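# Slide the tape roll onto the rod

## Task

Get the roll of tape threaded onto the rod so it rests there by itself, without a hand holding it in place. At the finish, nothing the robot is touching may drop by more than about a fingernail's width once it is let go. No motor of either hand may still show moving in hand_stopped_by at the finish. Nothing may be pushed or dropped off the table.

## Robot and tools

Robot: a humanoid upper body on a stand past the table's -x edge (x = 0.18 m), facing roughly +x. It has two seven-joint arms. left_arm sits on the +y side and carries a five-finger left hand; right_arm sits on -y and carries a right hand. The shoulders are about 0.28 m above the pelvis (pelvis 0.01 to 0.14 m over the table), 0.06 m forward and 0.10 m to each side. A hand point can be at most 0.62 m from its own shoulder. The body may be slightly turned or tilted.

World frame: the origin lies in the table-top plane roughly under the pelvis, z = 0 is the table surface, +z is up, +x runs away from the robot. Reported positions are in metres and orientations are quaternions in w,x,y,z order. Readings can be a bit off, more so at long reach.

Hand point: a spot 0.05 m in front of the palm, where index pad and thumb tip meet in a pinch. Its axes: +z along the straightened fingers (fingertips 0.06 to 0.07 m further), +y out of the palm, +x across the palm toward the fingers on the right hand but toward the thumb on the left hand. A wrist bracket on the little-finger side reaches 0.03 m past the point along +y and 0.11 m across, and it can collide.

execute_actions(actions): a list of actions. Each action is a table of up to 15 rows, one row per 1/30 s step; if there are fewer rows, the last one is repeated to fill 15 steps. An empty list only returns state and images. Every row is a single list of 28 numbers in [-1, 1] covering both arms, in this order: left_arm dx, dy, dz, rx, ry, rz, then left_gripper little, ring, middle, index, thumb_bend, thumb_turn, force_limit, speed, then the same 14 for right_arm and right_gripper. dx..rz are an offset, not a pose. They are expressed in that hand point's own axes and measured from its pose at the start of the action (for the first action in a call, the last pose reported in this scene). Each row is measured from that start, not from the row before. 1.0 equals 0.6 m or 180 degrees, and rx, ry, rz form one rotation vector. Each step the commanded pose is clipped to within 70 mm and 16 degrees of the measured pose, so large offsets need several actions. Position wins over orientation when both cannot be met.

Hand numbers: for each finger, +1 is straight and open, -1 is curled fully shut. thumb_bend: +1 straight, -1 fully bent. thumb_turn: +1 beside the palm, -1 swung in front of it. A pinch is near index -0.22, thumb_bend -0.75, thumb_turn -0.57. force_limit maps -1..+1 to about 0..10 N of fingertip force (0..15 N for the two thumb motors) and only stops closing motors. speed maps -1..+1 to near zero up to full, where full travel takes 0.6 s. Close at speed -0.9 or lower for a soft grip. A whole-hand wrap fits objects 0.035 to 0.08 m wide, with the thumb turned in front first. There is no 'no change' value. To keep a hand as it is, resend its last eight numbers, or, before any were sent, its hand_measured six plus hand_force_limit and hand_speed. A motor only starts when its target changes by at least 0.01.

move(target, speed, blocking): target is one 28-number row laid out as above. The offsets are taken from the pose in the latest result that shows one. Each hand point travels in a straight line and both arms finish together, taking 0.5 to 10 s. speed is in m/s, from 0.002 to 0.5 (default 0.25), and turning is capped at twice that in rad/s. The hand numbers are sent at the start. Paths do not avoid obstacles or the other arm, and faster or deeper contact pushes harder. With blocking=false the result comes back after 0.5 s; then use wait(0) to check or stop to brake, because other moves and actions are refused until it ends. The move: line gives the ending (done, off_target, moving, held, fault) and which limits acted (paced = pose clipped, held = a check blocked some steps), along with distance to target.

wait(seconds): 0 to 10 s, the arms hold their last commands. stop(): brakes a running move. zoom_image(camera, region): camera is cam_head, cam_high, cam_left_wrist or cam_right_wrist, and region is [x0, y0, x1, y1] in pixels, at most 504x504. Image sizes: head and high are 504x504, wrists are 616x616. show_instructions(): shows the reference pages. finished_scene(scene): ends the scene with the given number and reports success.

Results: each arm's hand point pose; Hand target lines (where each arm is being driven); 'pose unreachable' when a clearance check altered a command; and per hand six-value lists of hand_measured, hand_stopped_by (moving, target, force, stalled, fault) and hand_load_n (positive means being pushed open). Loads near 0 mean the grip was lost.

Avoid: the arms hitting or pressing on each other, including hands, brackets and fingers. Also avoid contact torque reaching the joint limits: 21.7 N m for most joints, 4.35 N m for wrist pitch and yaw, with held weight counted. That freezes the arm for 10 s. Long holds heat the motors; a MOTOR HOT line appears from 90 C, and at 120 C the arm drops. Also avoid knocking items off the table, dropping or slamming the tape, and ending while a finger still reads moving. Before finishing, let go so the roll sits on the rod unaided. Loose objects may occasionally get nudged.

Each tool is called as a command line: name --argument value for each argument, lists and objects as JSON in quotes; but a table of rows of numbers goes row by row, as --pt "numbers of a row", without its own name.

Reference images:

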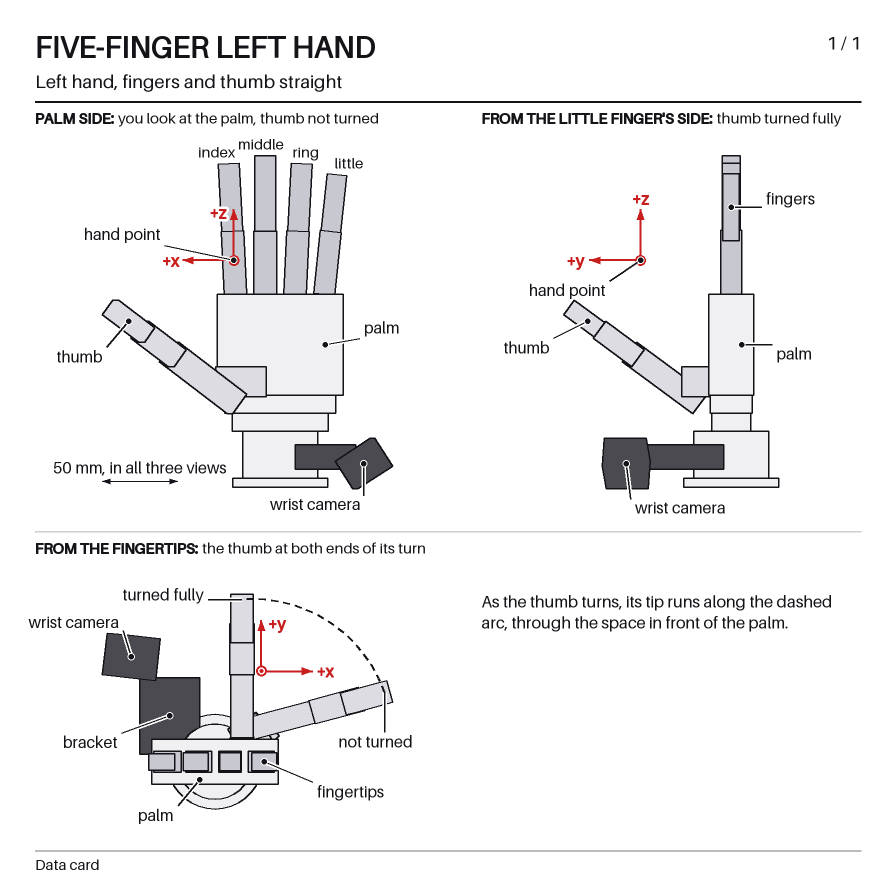

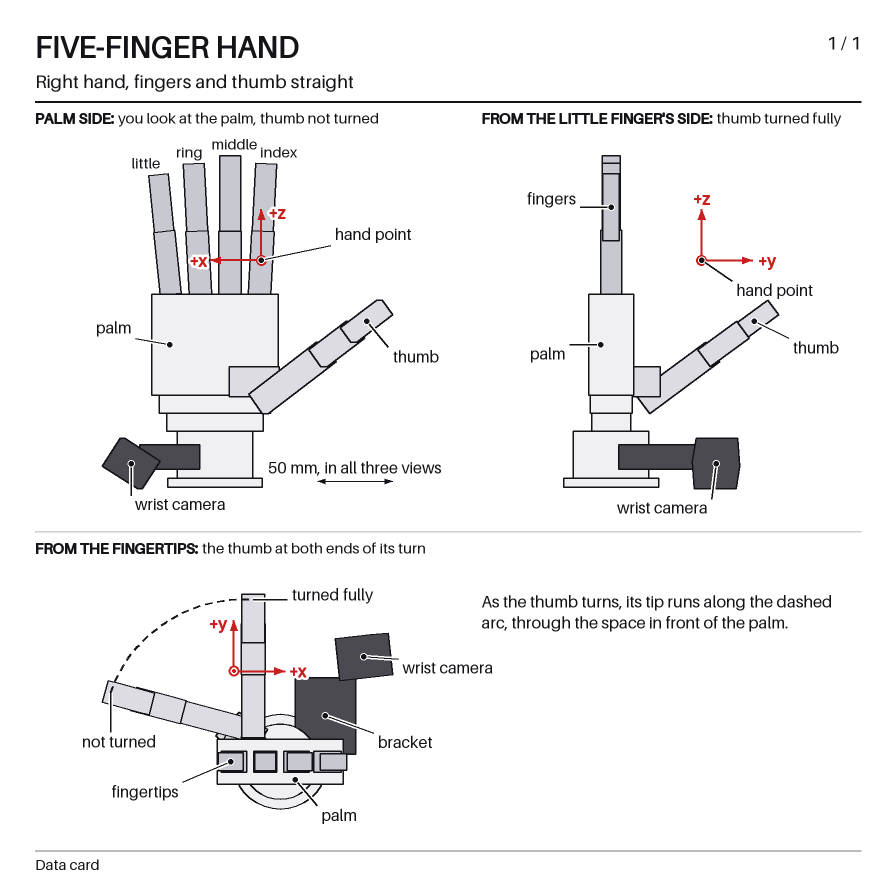

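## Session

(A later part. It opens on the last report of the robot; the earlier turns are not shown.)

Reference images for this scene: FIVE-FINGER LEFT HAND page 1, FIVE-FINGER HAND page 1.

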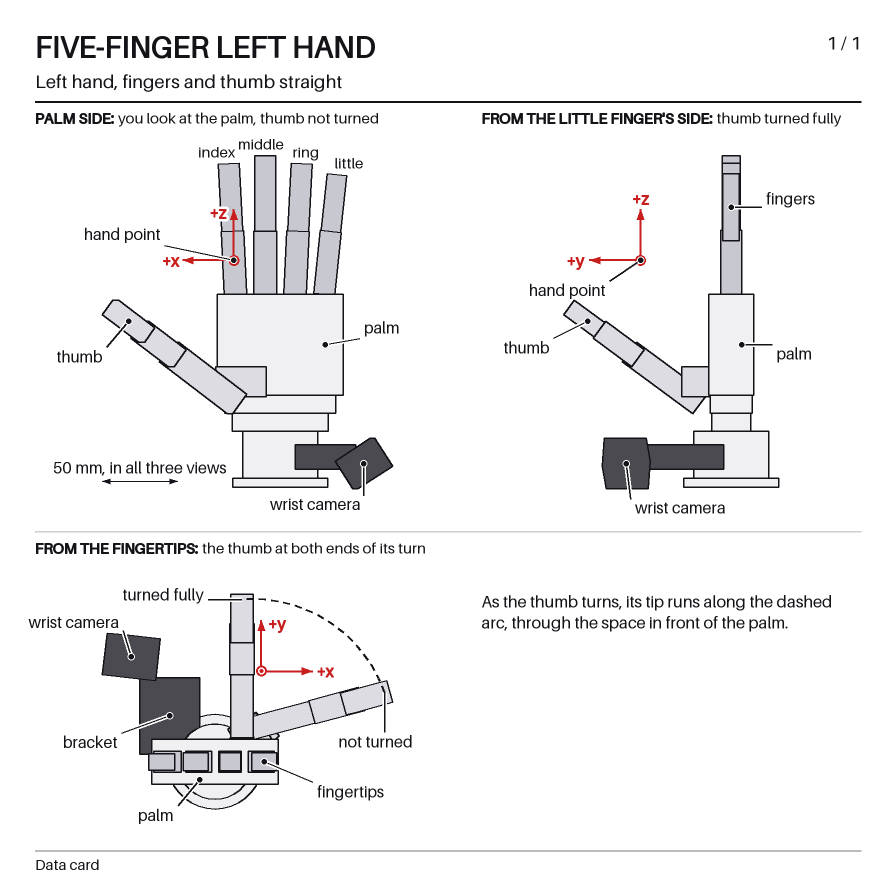

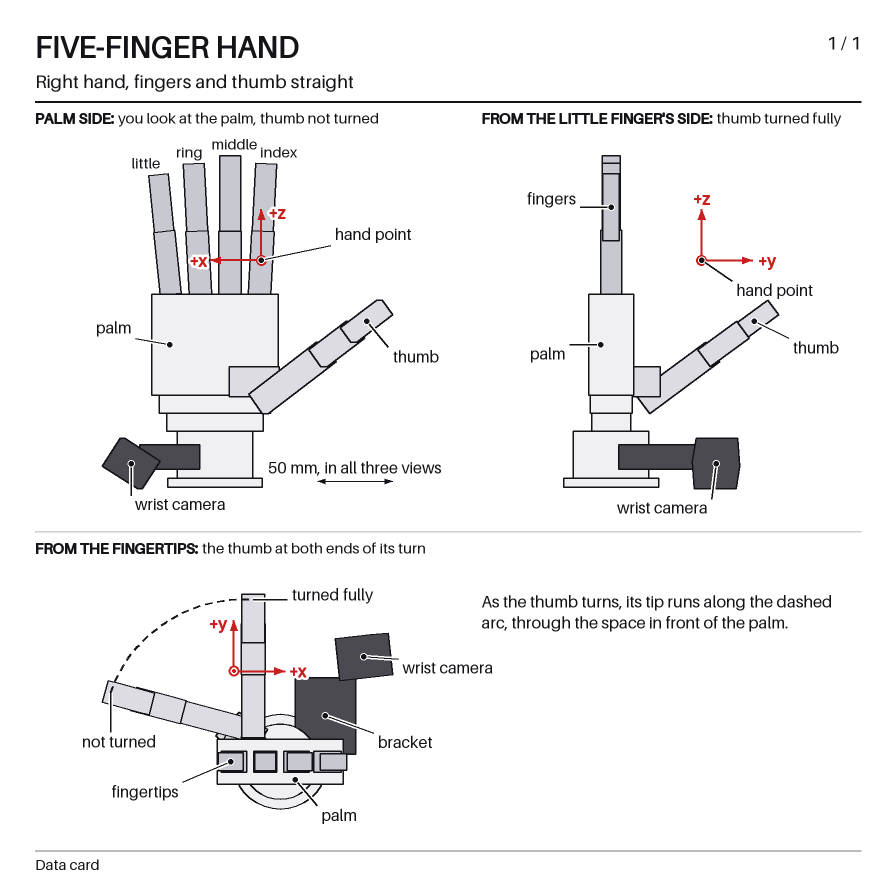

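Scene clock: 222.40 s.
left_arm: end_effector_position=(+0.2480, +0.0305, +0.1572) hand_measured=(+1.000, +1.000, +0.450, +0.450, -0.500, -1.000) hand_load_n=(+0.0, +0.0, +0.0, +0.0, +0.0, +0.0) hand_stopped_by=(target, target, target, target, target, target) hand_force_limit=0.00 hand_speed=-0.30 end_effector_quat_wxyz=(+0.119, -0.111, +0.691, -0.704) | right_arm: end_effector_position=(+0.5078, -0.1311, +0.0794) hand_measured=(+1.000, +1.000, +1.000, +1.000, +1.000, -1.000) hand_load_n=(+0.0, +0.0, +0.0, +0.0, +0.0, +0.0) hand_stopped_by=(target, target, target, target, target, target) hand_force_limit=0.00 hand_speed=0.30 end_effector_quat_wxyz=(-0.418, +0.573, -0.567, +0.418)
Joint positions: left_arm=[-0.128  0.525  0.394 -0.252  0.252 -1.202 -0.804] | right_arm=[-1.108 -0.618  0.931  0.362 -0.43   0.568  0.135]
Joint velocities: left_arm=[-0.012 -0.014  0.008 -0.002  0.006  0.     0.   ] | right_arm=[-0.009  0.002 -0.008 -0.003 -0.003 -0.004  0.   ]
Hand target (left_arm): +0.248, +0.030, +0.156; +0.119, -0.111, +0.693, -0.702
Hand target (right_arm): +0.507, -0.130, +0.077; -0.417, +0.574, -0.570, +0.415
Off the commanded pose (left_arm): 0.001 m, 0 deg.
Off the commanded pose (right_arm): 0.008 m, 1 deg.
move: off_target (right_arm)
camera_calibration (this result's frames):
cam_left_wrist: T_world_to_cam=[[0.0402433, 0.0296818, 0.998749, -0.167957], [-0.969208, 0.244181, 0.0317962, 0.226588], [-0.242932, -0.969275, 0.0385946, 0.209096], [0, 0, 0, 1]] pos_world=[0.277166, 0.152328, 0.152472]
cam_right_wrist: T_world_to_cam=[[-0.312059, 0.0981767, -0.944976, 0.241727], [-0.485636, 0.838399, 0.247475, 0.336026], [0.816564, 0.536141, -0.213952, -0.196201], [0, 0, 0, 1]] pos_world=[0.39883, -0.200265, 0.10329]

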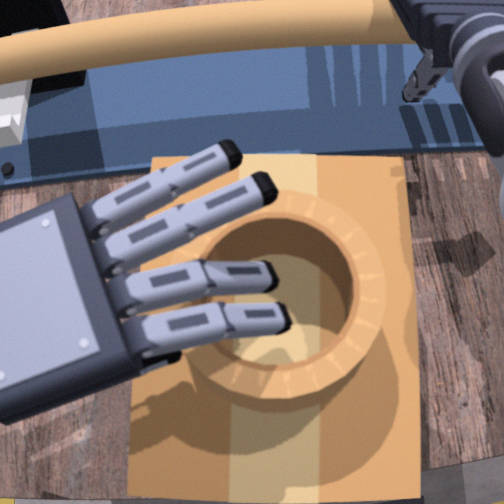

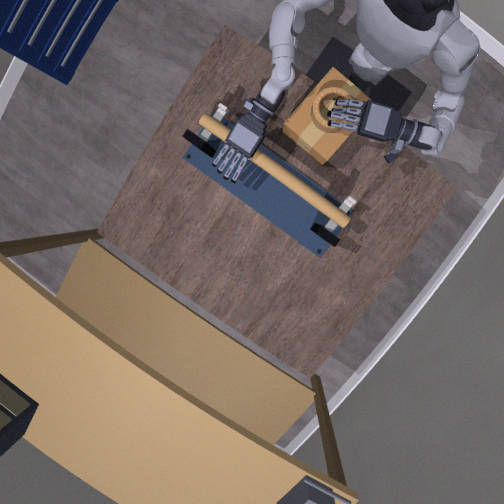

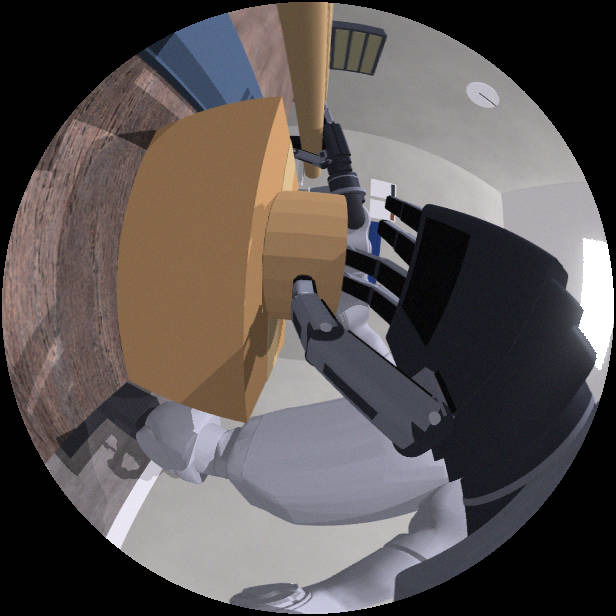

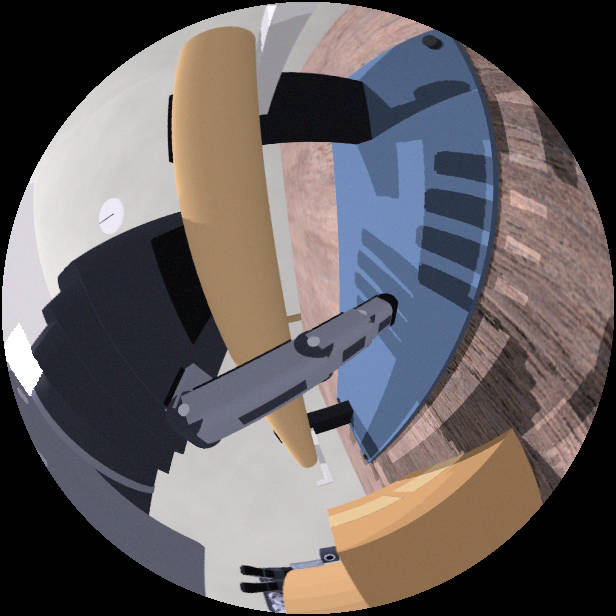

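move --target '[0, 0, 0, 0, 0, 0, 1, 1, -0.6, -0.6, -0.5, -1, 0.4, -0.6, 0, 0, 0, 0, 0, 0, -1, -1, -1, -1, 1, -1, 0.6, -0.2]' --speed 0.05

Scene clock: 239.80 s.
left_arm: end_effector_position=(+0.2485, +0.0303, +0.1595) hand_measured=(+1.000, +1.000, +0.010, +0.010, -0.490, -1.000) hand_load_n=(+0.0, +0.0, +8.0, +7.5, +19.0, +1.0) hand_stopped_by=(target, target, force, force, target, target) hand_force_limit=0.40 hand_speed=-0.60 end_effector_quat_wxyz=(+0.120, -0.111, +0.688, -0.707) | right_arm: end_effector_position=(+0.5067, -0.1305, +0.0774) hand_measured=(-0.978, -0.924, -0.916, -0.918, +1.000, -1.000) hand_load_n=(+11.5, +9.5, +11.0, +12.5, +0.5, +2.5) hand_stopped_by=(force, force, force, force, target, target) hand_force_limit=0.60 hand_speed=-0.20 end_effector_quat_wxyz=(-0.417, +0.575, -0.569, +0.416)
Joint positions: left_arm=[-0.129  0.525  0.396 -0.253  0.249 -1.2   -0.799] | right_arm=[-1.106 -0.617  0.933  0.363 -0.427  0.567  0.137]
Joint velocities: left_arm=[ 0.003  0.009  0.005  0.006 -0.002  0.     0.   ] | right_arm=[-0.003  0.003 -0.009  0.012  0.002  0.     0.   ]
Hand target (left_arm): +0.248, +0.030, +0.157; +0.119, -0.111, +0.691, -0.704
Hand target (right_arm): +0.508, -0.131, +0.079; -0.418, +0.573, -0.567, +0.418
Off the commanded pose (left_arm): 0.002 m, 1 deg.
Off the commanded pose (right_arm): 0.002 m, 0 deg.
move: done
camera_calibration (this result's frames):
cam_left_wrist: T_world_to_cam=[[0.0370037, 0.0386992, 0.998566, -0.169667], [-0.969554, 0.243439, 0.0264942, 0.227985], [-0.242065, -0.969144, 0.0465291, 0.207445], [0, 0, 0, 1]] pos_world=[0.277537, 0.152109, 0.153731]
cam_right_wrist: T_world_to_cam=[[-0.318611, 0.0996114, -0.942637, 0.242724], [-0.484604, 0.837557, 0.252303, 0.334523], [0.814645, 0.537192, -0.218583, -0.194591], [0, 0, 0, 1]] pos_world=[0.397968, -0.199827, 0.101865]

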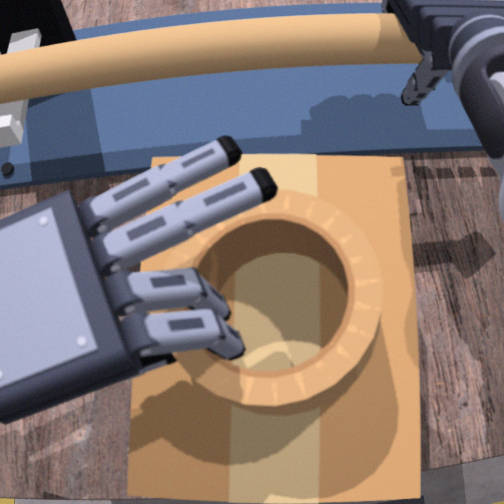

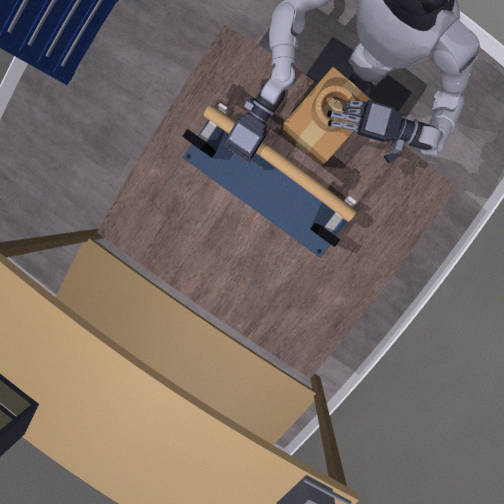

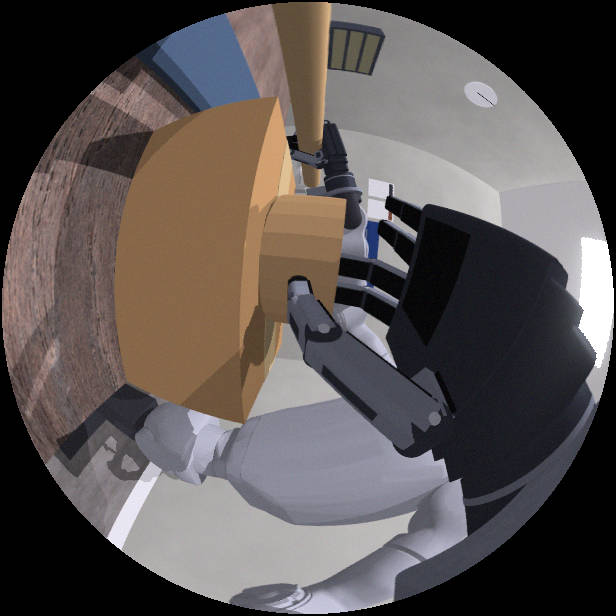

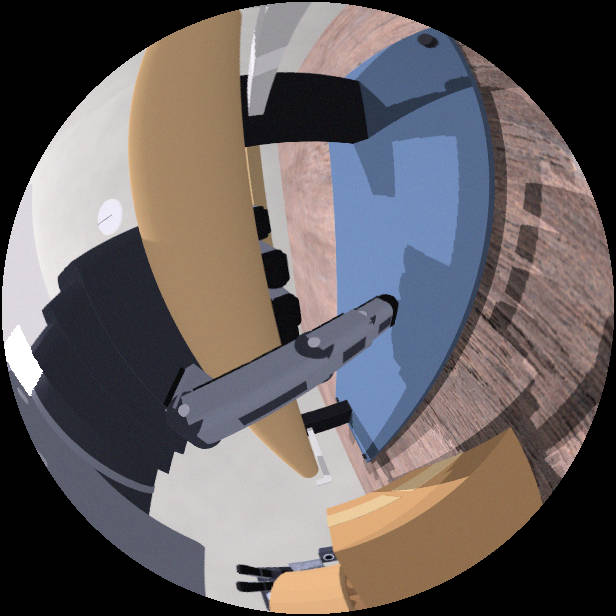

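zoom_image --camera "cam_head" --region '[100, 220, 310, 430]'

zoom_image --camera "cam_left_wrist" --region '[240, 170, 440, 370]'

zoom_image --camera "cam_right_wrist" --region '[210, 520, 400, 616]'

Region (100, 220, 310, 430) of cam_head's 504x504 image, scaled by 2.400, with more detail than that image has.

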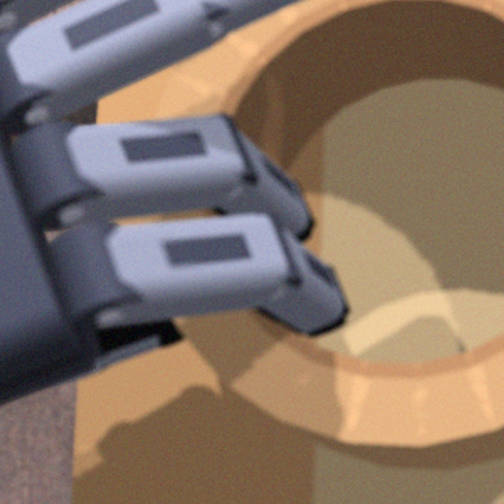

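Region (240, 170, 440, 370) of cam_left_wrist's 616x616 image, scaled by 2.520, with more detail than that image has.

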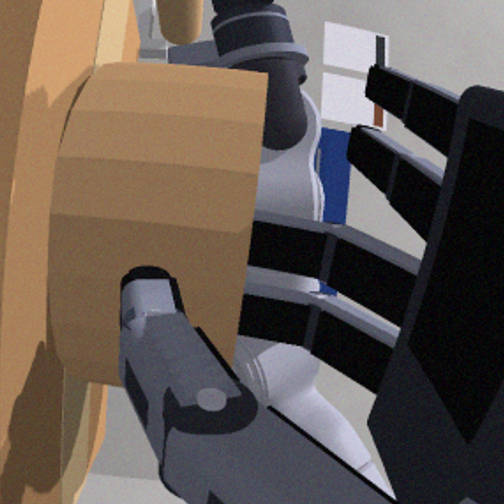

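Region (210, 520, 400, 616) of cam_right_wrist's 616x616 image, scaled by 2.653, with more detail than that image has; it fills the top 255 rows of this view, and the rest is white.

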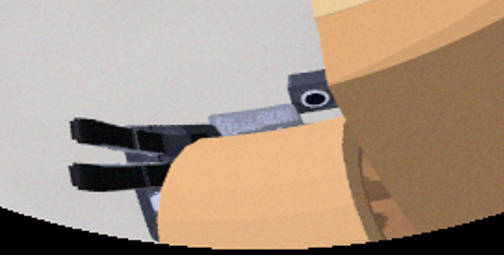

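execute_actions --actions '[[[0, 0, 0, 0, 0, 0, 1, 1, 0.35, 0.35, -0.5, -1, 0.4, -0.2, 0, 0, 0, 0, 0, 0, -1, -1, -1, -1, -1, -1, 0.6, -0.3]]]'

move --target '[0, 0.018, -0.005, -0.045, 0, 0, 1, 1, 0.35, 0.35, -0.9, -1, 0.4, -0.2, 0, 0, 0, 0, 0, 0, -1, -1, -1, -1, -1, -1, 0.6, -0.3]' --speed 0.1

Scene clock: 260.90 s.
left_arm: end_effector_position=(+0.2485, +0.0304, +0.1586) hand_measured=(+1.000, +1.000, +0.350, +0.350, -0.500, -1.000) hand_load_n=(+0.0, +0.0, +0.0, +0.0, +0.0, +0.0) hand_stopped_by=(target, target, target, target, target, target) hand_force_limit=0.40 hand_speed=-0.20 end_effector_quat_wxyz=(+0.120, -0.111, +0.689, -0.706) | right_arm: end_effector_position=(+0.5067, -0.1305, +0.0774) hand_measured=(-0.978, -0.924, -0.916, -0.918, +0.802, -1.000) hand_load_n=(+11.0, +9.5, +11.0, +13.0, +13.0, +6.0) hand_stopped_by=(force, force, force, force, force, target) hand_force_limit=0.60 hand_speed=-0.30 end_effector_quat_wxyz=(-0.417, +0.575, -0.569, +0.416)
Joint positions: left_arm=[-0.129  0.525  0.396 -0.253  0.251 -1.2   -0.801] | right_arm=[-1.106 -0.617  0.933  0.363 -0.427  0.567  0.137]
Joint velocities: left_arm=[ 0.002 -0.002  0.009  0.006 -0.003  0.     0.   ] | right_arm=[ 0.     0.     0.003 -0.008 -0.003  0.     0.   ]
Hand target (left_arm): +0.249, +0.030, +0.159; +0.120, -0.111, +0.688, -0.707
Hand target (right_arm): +0.507, -0.131, +0.077; -0.417, +0.575, -0.569, +0.416
Off the commanded pose (left_arm): 0.001 m, 0 deg.
Off the commanded pose (right_arm): 0.000 m, 0 deg.
camera_calibration (this result's frames):
cam_left_wrist: T_world_to_cam=[[0.0382488, 0.0346272, 0.998668, -0.168949], [-0.969593, 0.243033, 0.0287085, 0.227633], [-0.241716, -0.9694, 0.0428701, 0.208137], [0, 0, 0, 1]] pos_world=[0.277483, 0.152296, 0.153266]
cam_right_wrist: T_world_to_cam=[[-0.318605, 0.0996114, -0.942639, 0.242722], [-0.484605, 0.837558, 0.2523, 0.334524], [0.814647, 0.537192, -0.218578, -0.194593], [0, 0, 0, 1]] pos_world=[0.397969, -0.199828, 0.101865]

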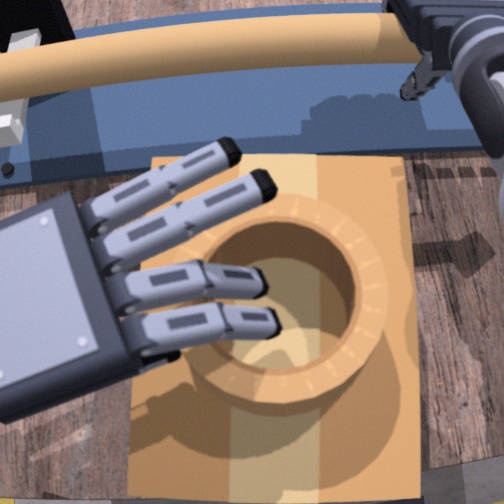

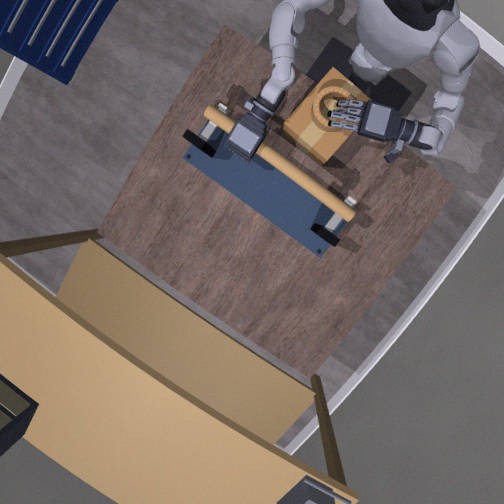

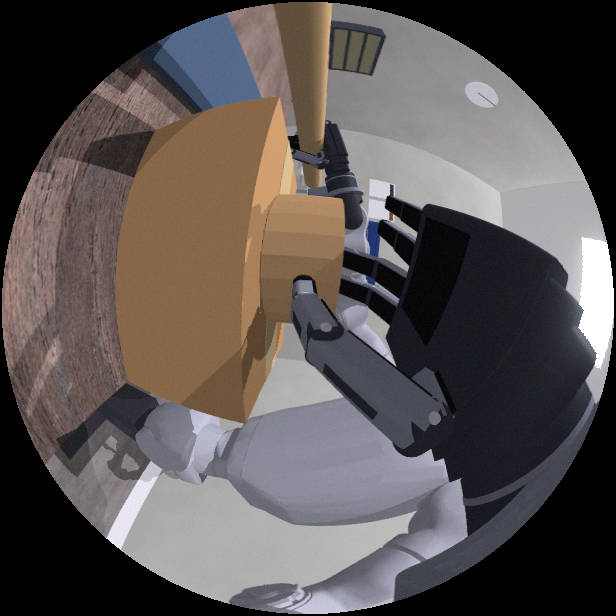

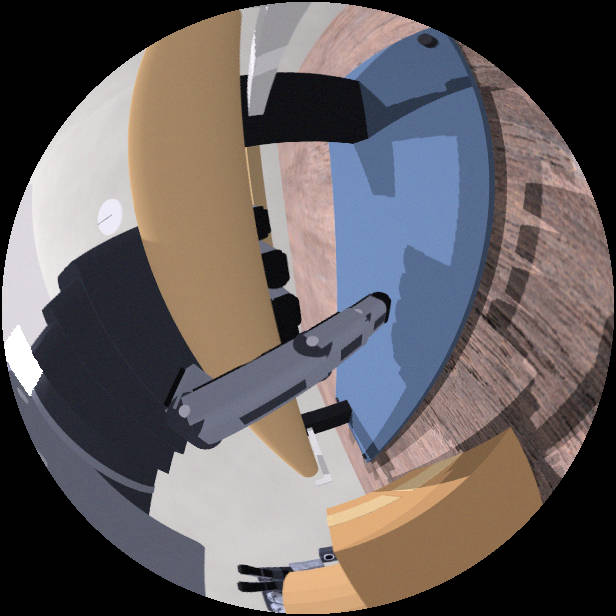

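Scene clock: 261.90 s.
left_arm: end_effector_position=(+0.2479, +0.0324, +0.1472) hand_measured=(+1.000, +1.000, +0.350, +0.350, -0.900, -1.000) hand_load_n=(+0.0, +0.0, +0.0, +0.0, +0.0, +0.0) hand_stopped_by=(target, target, target, target, target, target) hand_force_limit=0.40 hand_speed=-0.20 end_effector_quat_wxyz=(+0.111, -0.120, +0.737, -0.656) | right_arm: end_effector_position=(+0.5067, -0.1305, +0.0774) hand_measured=(-0.978, -0.924, -0.916, -0.918, +0.802, -1.000) hand_load_n=(+11.0, +9.5, +11.0, +13.0, +13.0, +6.0) hand_stopped_by=(force, force, force, force, force, target) hand_force_limit=0.60 hand_speed=-0.30 end_effector_quat_wxyz=(-0.417, +0.575, -0.569, +0.416)
Joint positions: left_arm=[-0.131  0.599  0.355 -0.343  0.251 -1.068 -0.882] | right_arm=[-1.106 -0.617  0.933  0.363 -0.427  0.567  0.137]
Joint velocities: left_arm=[-0.012  0.003  0.003  0.008 -0.005  0.003  0.   ] | right_arm=[ 0.     0.008 -0.008 -0.003  0.018  0.     0.   ]
Hand target (left_arm): +0.248, +0.032, +0.147; +0.110, -0.119, +0.738, -0.655
Hand target (right_arm): +0.507, -0.131, +0.077; -0.417, +0.575, -0.569, +0.416
Off the commanded pose (left_arm): 0.001 m, 0 deg.
Off the commanded pose (right_arm): 0.000 m, 0 deg.
move: done
camera_calibration (this result's frames):
cam_left_wrist: T_world_to_cam=[[0.0860649, -0.0966531, 0.99159, -0.16416], [-0.966656, 0.232837, 0.106596, 0.215044], [-0.241182, -0.967701, -0.0733912, 0.227294], [0, 0, 0, 1]] pos_world=[0.276822, 0.154016, 0.156538]
cam_right_wrist: T_world_to_cam=[[-0.318605, 0.0996116, -0.942639, 0.242722], [-0.484605, 0.837558, 0.2523, 0.334524], [0.814647, 0.537192, -0.218578, -0.194593], [0, 0, 0, 1]] pos_world=[0.397969, -0.199828, 0.101865]

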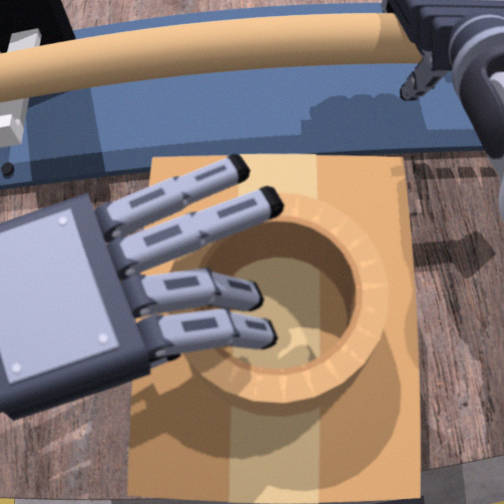

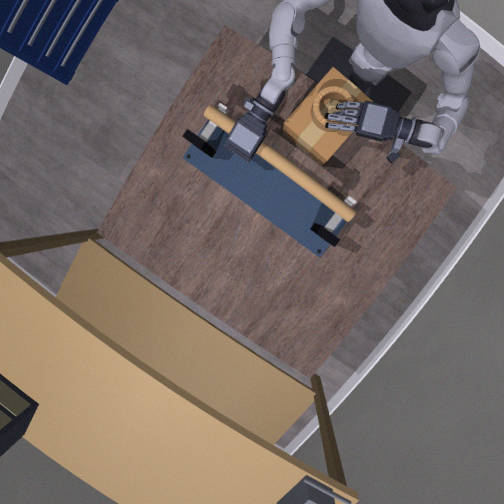

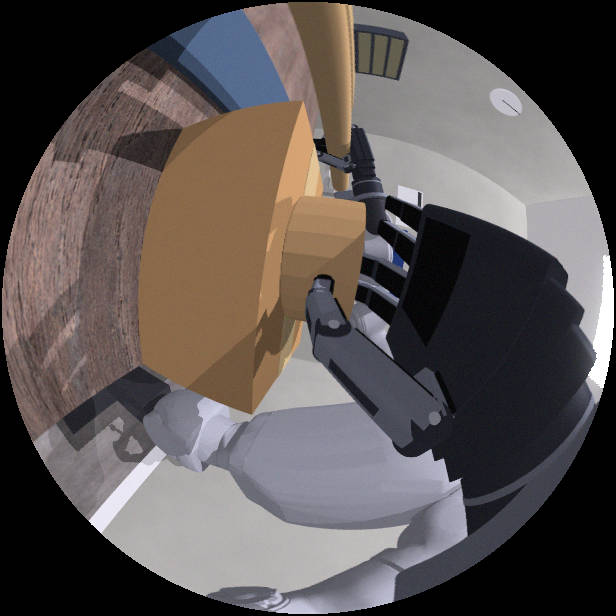

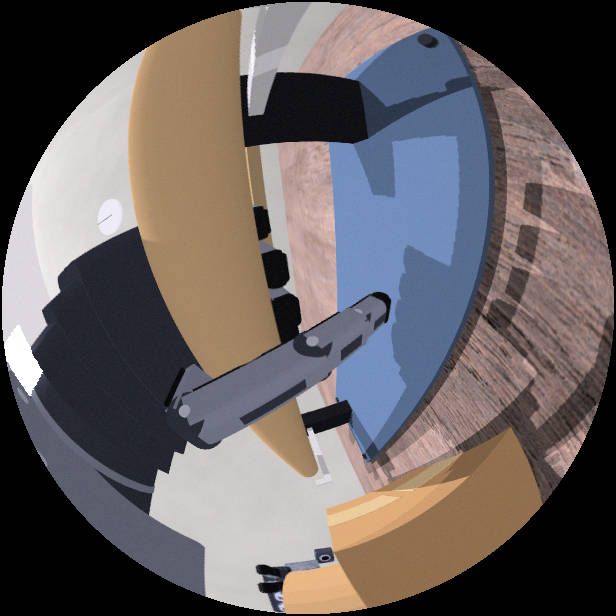

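move --target '[0, 0, 0.004, 0, 0, 0, 1, 1, -0.6, -0.6, -0.9, -1, 0.2, -0.6, 0, 0, 0, 0, 0, 0, -1, -1, -1, -1, -1, -1, 0.6, -0.3]' --speed 0.05

Scene clock: 269.27 s.
left_arm: end_effector_position=(+0.2487, +0.0309, +0.1487) hand_measured=(+1.000, +1.000, +0.132, +0.110, -0.892, -1.000) hand_load_n=(+0.0, +0.0, +6.0, +5.5, +17.5, +1.0) hand_stopped_by=(target, target, force, force, target, target) hand_force_limit=0.20 hand_speed=-0.60 end_effector_quat_wxyz=(+0.111, -0.119, +0.735, -0.658) | right_arm: end_effector_position=(+0.5067, -0.1305, +0.0774) hand_measured=(-0.978, -0.924, -0.916, -0.918, +0.802, -1.000) hand_load_n=(+11.0, +9.5, +11.0, +13.0, +13.0, +6.0) hand_stopped_by=(force, force, force, force, force, target) hand_force_limit=0.60 hand_speed=-0.30 end_effector_quat_wxyz=(-0.417, +0.575, -0.569, +0.416)
Joint positions: left_arm=[-0.137  0.594  0.353 -0.345  0.252 -1.064 -0.882] | right_arm=[-1.106 -0.617  0.933  0.363 -0.427  0.567  0.137]
Joint velocities: left_arm=[-0.005  0.002  0.    -0.006  0.002  0.     0.   ] | right_arm=[-0.003  0.003 -0.003 -0.003  0.003  0.     0.   ]
Hand target (left_arm): +0.249, +0.030, +0.147; +0.110, -0.120, +0.737, -0.656
Hand target (right_arm): +0.507, -0.131, +0.077; -0.417, +0.575, -0.569, +0.416
Off the commanded pose (left_arm): 0.002 m, 0 deg.
Off the commanded pose (right_arm): 0.000 m, 0 deg.
move: done
camera_calibration (this result's frames):
cam_left_wrist: T_world_to_cam=[[0.082816, -0.0909863, 0.992403, -0.165354], [-0.966958, 0.233592, 0.102109, 0.216729], [-0.241108, -0.968068, -0.0686348, 0.225458], [0, 0, 0, 1]] pos_world=[0.277622, 0.152588, 0.157442]
cam_right_wrist: T_world_to_cam=[[-0.318605, 0.0996114, -0.942639, 0.242722], [-0.484605, 0.837557, 0.2523, 0.334524], [0.814646, 0.537192, -0.218578, -0.194593], [0, 0, 0, 1]] pos_world=[0.397969, -0.199827, 0.101865]

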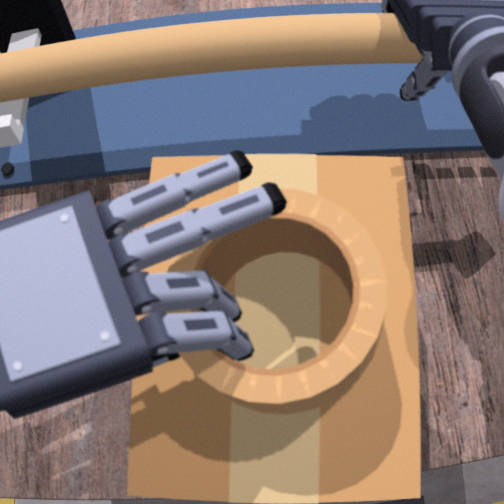

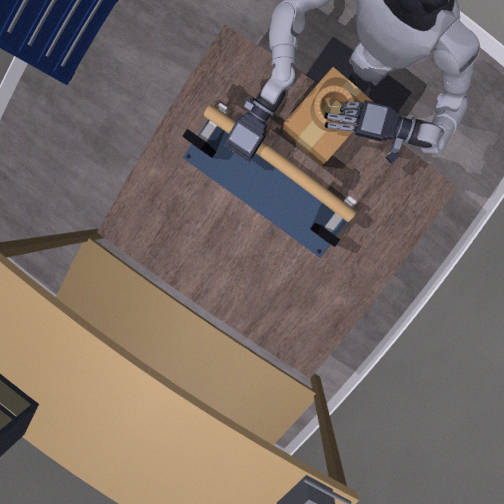

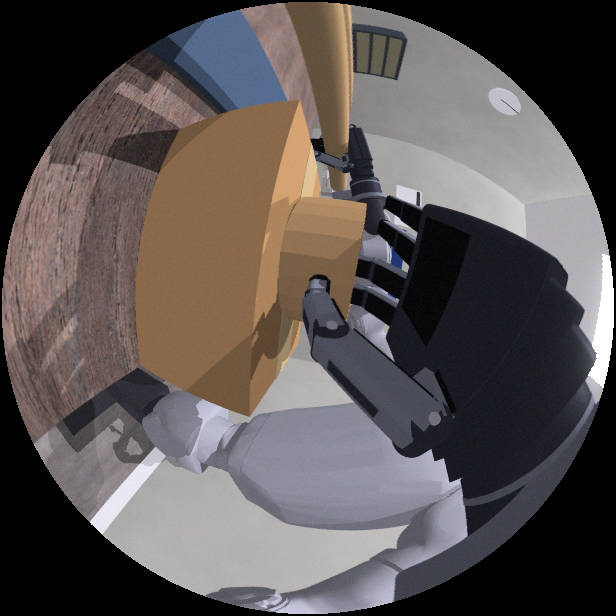

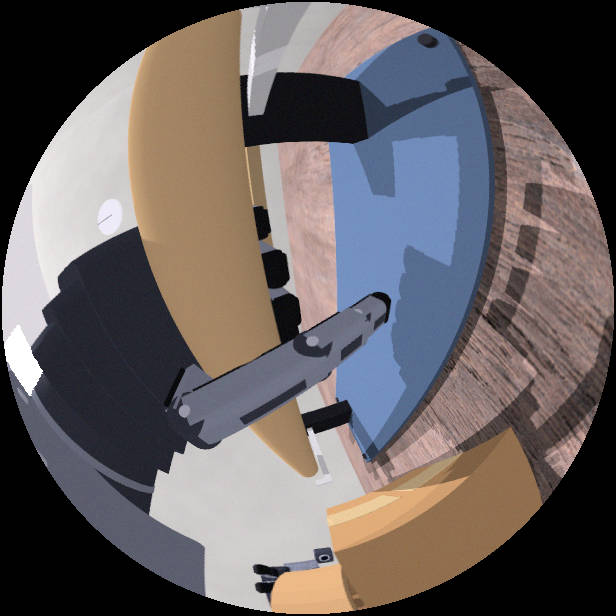

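zoom_image --camera "cam_left_wrist" --region '[250, 170, 450, 370]'

zoom_image --camera "cam_head" --region '[120, 150, 400, 430]'

Region (250, 170, 450, 370) of cam_left_wrist's 616x616 image, scaled by 2.520, with more detail than that image has.

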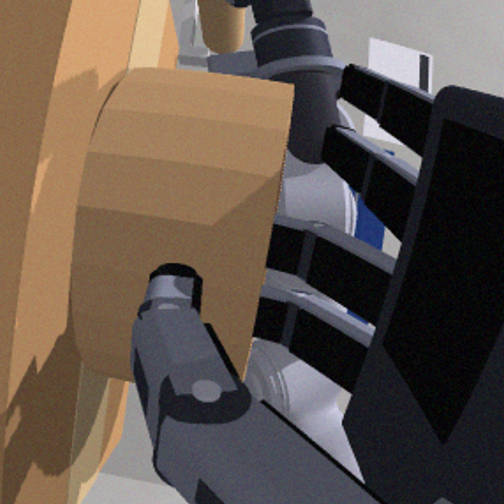

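Region (120, 150, 400, 430) of cam_head's 504x504 image, scaled by 1.800, with more detail than that image has.

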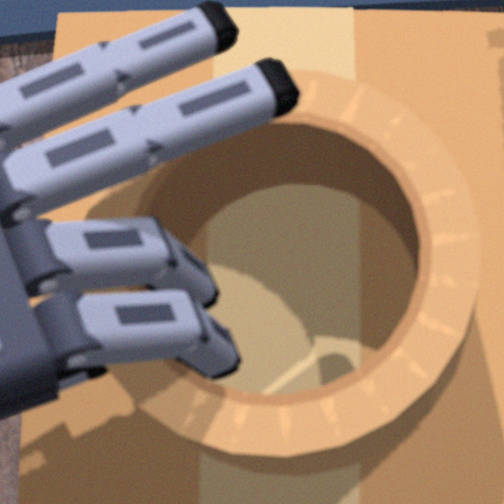

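move --target '[-0.0005, -0.0828, -0.009, 0, 0, 0, 1, 1, -0.6, -0.6, -0.9, -1, 0.2, -0.6, 0.0003, -0.082, -0.0177, 0, 0, 0, -1, -1, -1, -1, -1, -1, 0.6, -0.3]' --speed 0.07

Scene clock: 281.63 s.
left_arm: end_effector_position=(+0.2487, +0.0275, +0.1974) hand_measured=(+1.000, +1.000, +0.132, +0.110, -0.892, -1.000) hand_load_n=(+0.0, +0.0, +5.5, +5.0, +17.5, +1.0) hand_stopped_by=(target, target, force, force, target, target) hand_force_limit=0.20 hand_speed=-0.60 end_effector_quat_wxyz=(+0.109, -0.118, +0.736, -0.657) | right_arm: end_effector_position=(+0.5106, -0.1300, +0.1278) hand_measured=(-0.978, -0.924, -0.916, -0.918, +0.802, -1.000) hand_load_n=(+11.0, +9.5, +11.0, +13.0, +13.0, +6.0) hand_stopped_by=(force, force, force, force, force, target) hand_force_limit=0.60 hand_speed=-0.30 end_effector_quat_wxyz=(-0.416, +0.576, -0.567, +0.417)
Joint positions: left_arm=[-0.2    0.761  0.371 -0.524  0.065 -0.776 -0.936] | right_arm=[-1.205 -0.702  0.909  0.219 -0.427  0.645  0.307]
Joint velocities: left_arm=[ 0.008 -0.003  0.     0.002 -0.021  0.     0.   ] | right_arm=[ 0.008  0.005 -0.003 -0.009 -0.003  0.     0.002]
Hand target (left_arm): +0.248, +0.028, +0.198; +0.108, -0.118, +0.736, -0.658
Hand target (right_arm): +0.510, -0.131, +0.127; -0.415, +0.576, -0.569, +0.415
Off the commanded pose (left_arm): 0.004 m, 0 deg.
Off the commanded pose (right_arm): 0.001 m, 0 deg.
move: off_target (left_arm)
camera_calibration (this result's frames):
cam_left_wrist: T_world_to_cam=[[0.0845652, -0.0936739, 0.992005, -0.214309], [-0.965347, 0.238976, 0.104859, 0.211499], [-0.246888, -0.966497, -0.0702188, 0.227214], [0, 0, 0, 1]] pos_world=[0.27839, 0.148983, 0.206373]
cam_right_wrist: T_world_to_cam=[[-0.31727, 0.0948344, -0.943582, 0.29025], [-0.487383, 0.837223, 0.248022, 0.325175], [0.81351, 0.538576, -0.219405, -0.186185], [0, 0, 0, 1]] pos_world=[0.402036, -0.199495, 0.152374]

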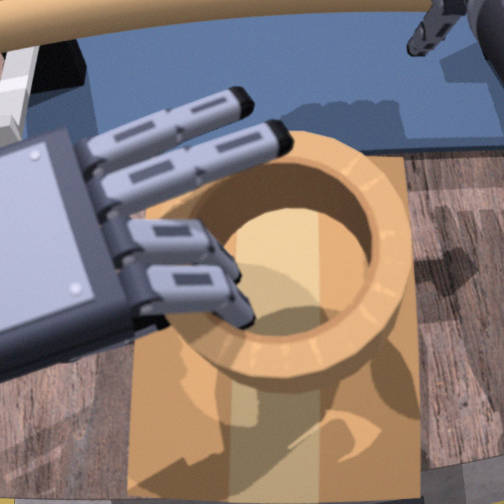

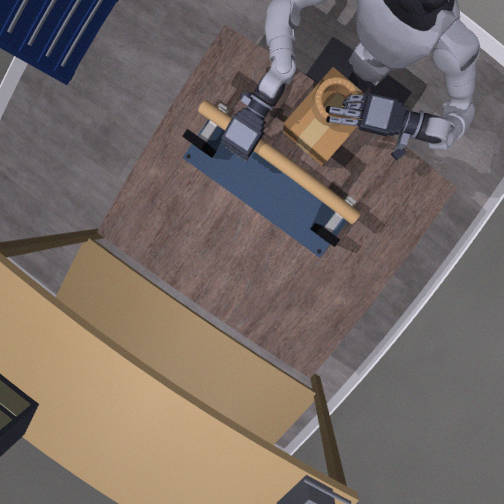

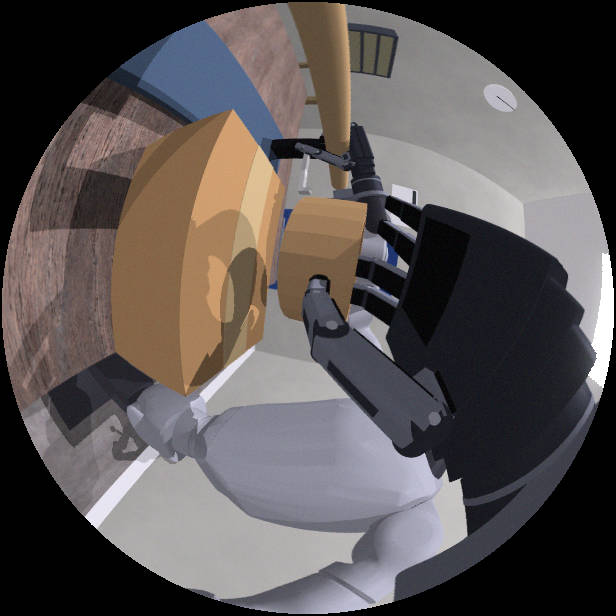

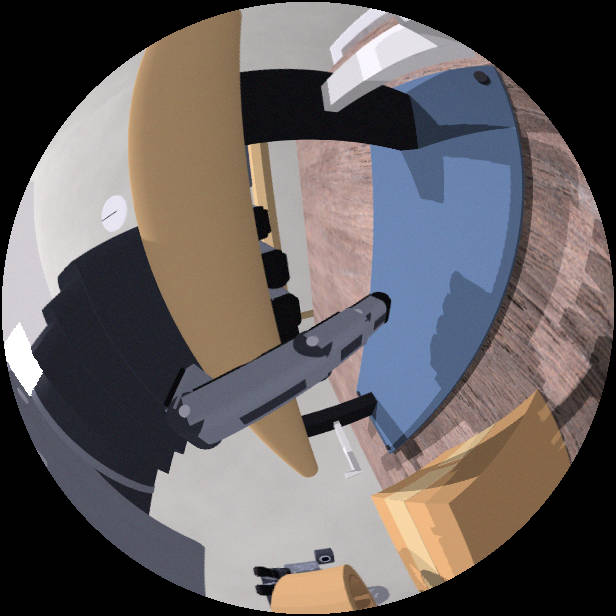

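move --target '[-0.1515, -0.0855, -0.1928, 0.2077, -0.1547, -0.4897, 1, 1, -0.6, -0.6, -0.9, -1, 0.2, -0.6, 0.2005, -0.0808, -0.0922, 0.0717, 0, 0, -1, -1, -1, -1, -1, -1, 0.6, -0.3]' --speed 0.3

Scene clock: 345.27 s.
left_arm: end_effector_position=(+0.3053, +0.1676, +0.2636) hand_measured=(+1.000, +1.000, +0.132, +0.110, -0.892, -1.000) hand_load_n=(+0.0, +0.0, +3.5, +6.0, +15.5, +0.5) hand_stopped_by=(target, target, force, force, target, target) hand_force_limit=0.20 hand_speed=-0.60 end_effector_quat_wxyz=(+0.151, +0.689, -0.179, +0.686) | right_arm: end_effector_position=(+0.4709, -0.2461, +0.1896) hand_measured=(-0.978, -0.924, -0.916, -0.918, +0.802, -1.000) hand_load_n=(+11.0, +9.5, +11.0, +13.0, +13.0, +6.0) hand_stopped_by=(force, force, force, force, force, target) hand_force_limit=0.60 hand_speed=-0.30 end_effector_quat_wxyz=(+0.480, -0.525, +0.518, -0.475)
Joint positions: left_arm=[ 0.443  0.699  0.824 -0.564 -0.976  0.261 -0.606] | right_arm=[-0.816 -1.217  0.564  0.009 -0.25   0.27   0.06 ]
Joint velocities: left_arm=[-0.008  0.006  0.003 -0.006  0.014  0.013  0.   ] | right_arm=[ 0.005  0.006  0.002  0.    -0.005  0.     0.   ]
Hand target (left_arm): +0.305, +0.168, +0.264; +0.152, +0.689, -0.179, +0.685
Hand target (right_arm): +0.471, -0.246, +0.190; -0.482, +0.524, -0.519, +0.474
Off the commanded pose (left_arm): 0.010 m, 4 deg.
Off the commanded pose (right_arm): 0.006 m, 0 deg.
move: off_target (left_arm, right_arm)
camera_calibration (this result's frames):
cam_left_wrist: T_world_to_cam=[[0.45696, 0.889306, -0.0179377, -0.283892], [-0.463459, 0.255259, 0.848557, -0.126349], [0.759206, -0.379443, 0.5288, -0.182151], [0, 0, 0, 1]] pos_world=[0.20946, 0.215603, 0.198444]
cam_right_wrist: T_world_to_cam=[[-0.100926, 0.102569, -0.989593, 0.25577], [-0.534149, 0.83357, 0.140874, 0.429125], [0.839344, 0.542808, -0.0293417, -0.124931], [0, 0, 0, 1]] pos_world=[0.35989, -0.316126, 0.18899]

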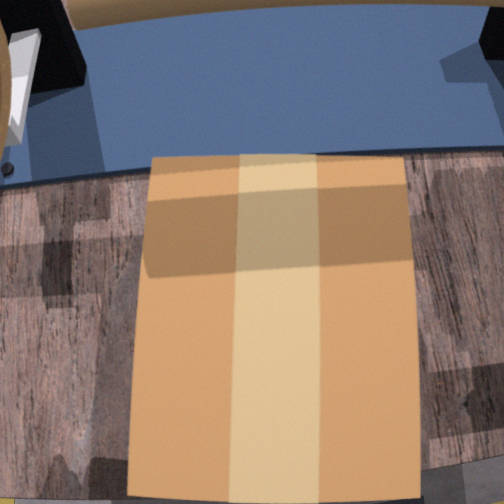

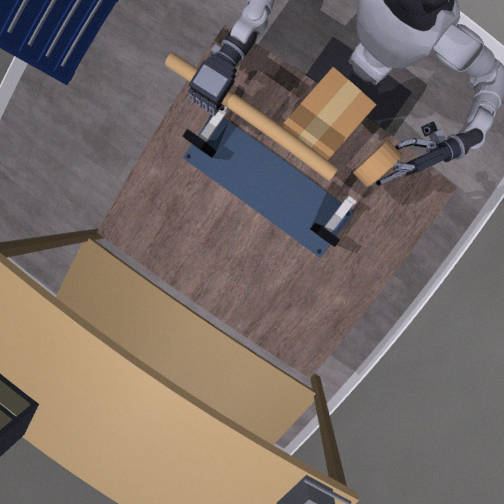

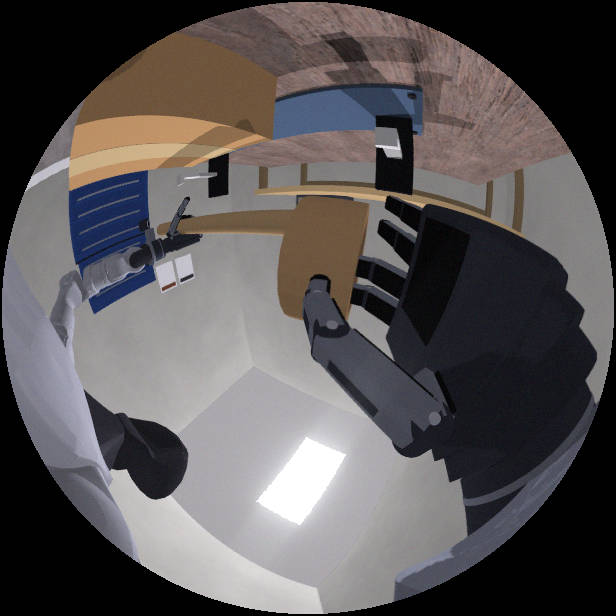

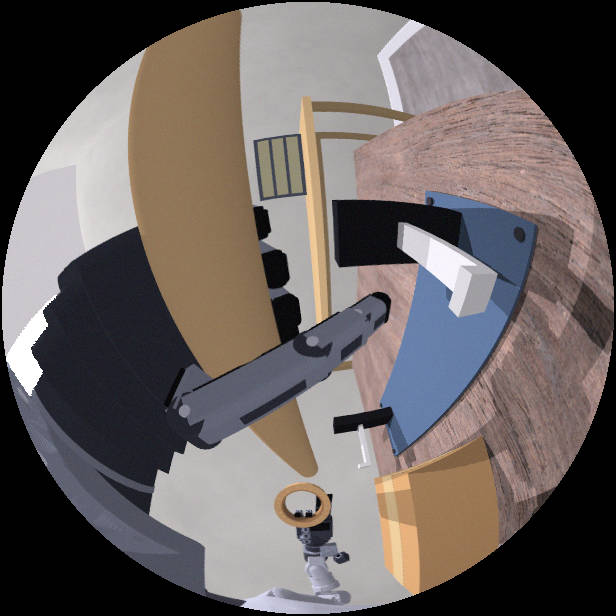

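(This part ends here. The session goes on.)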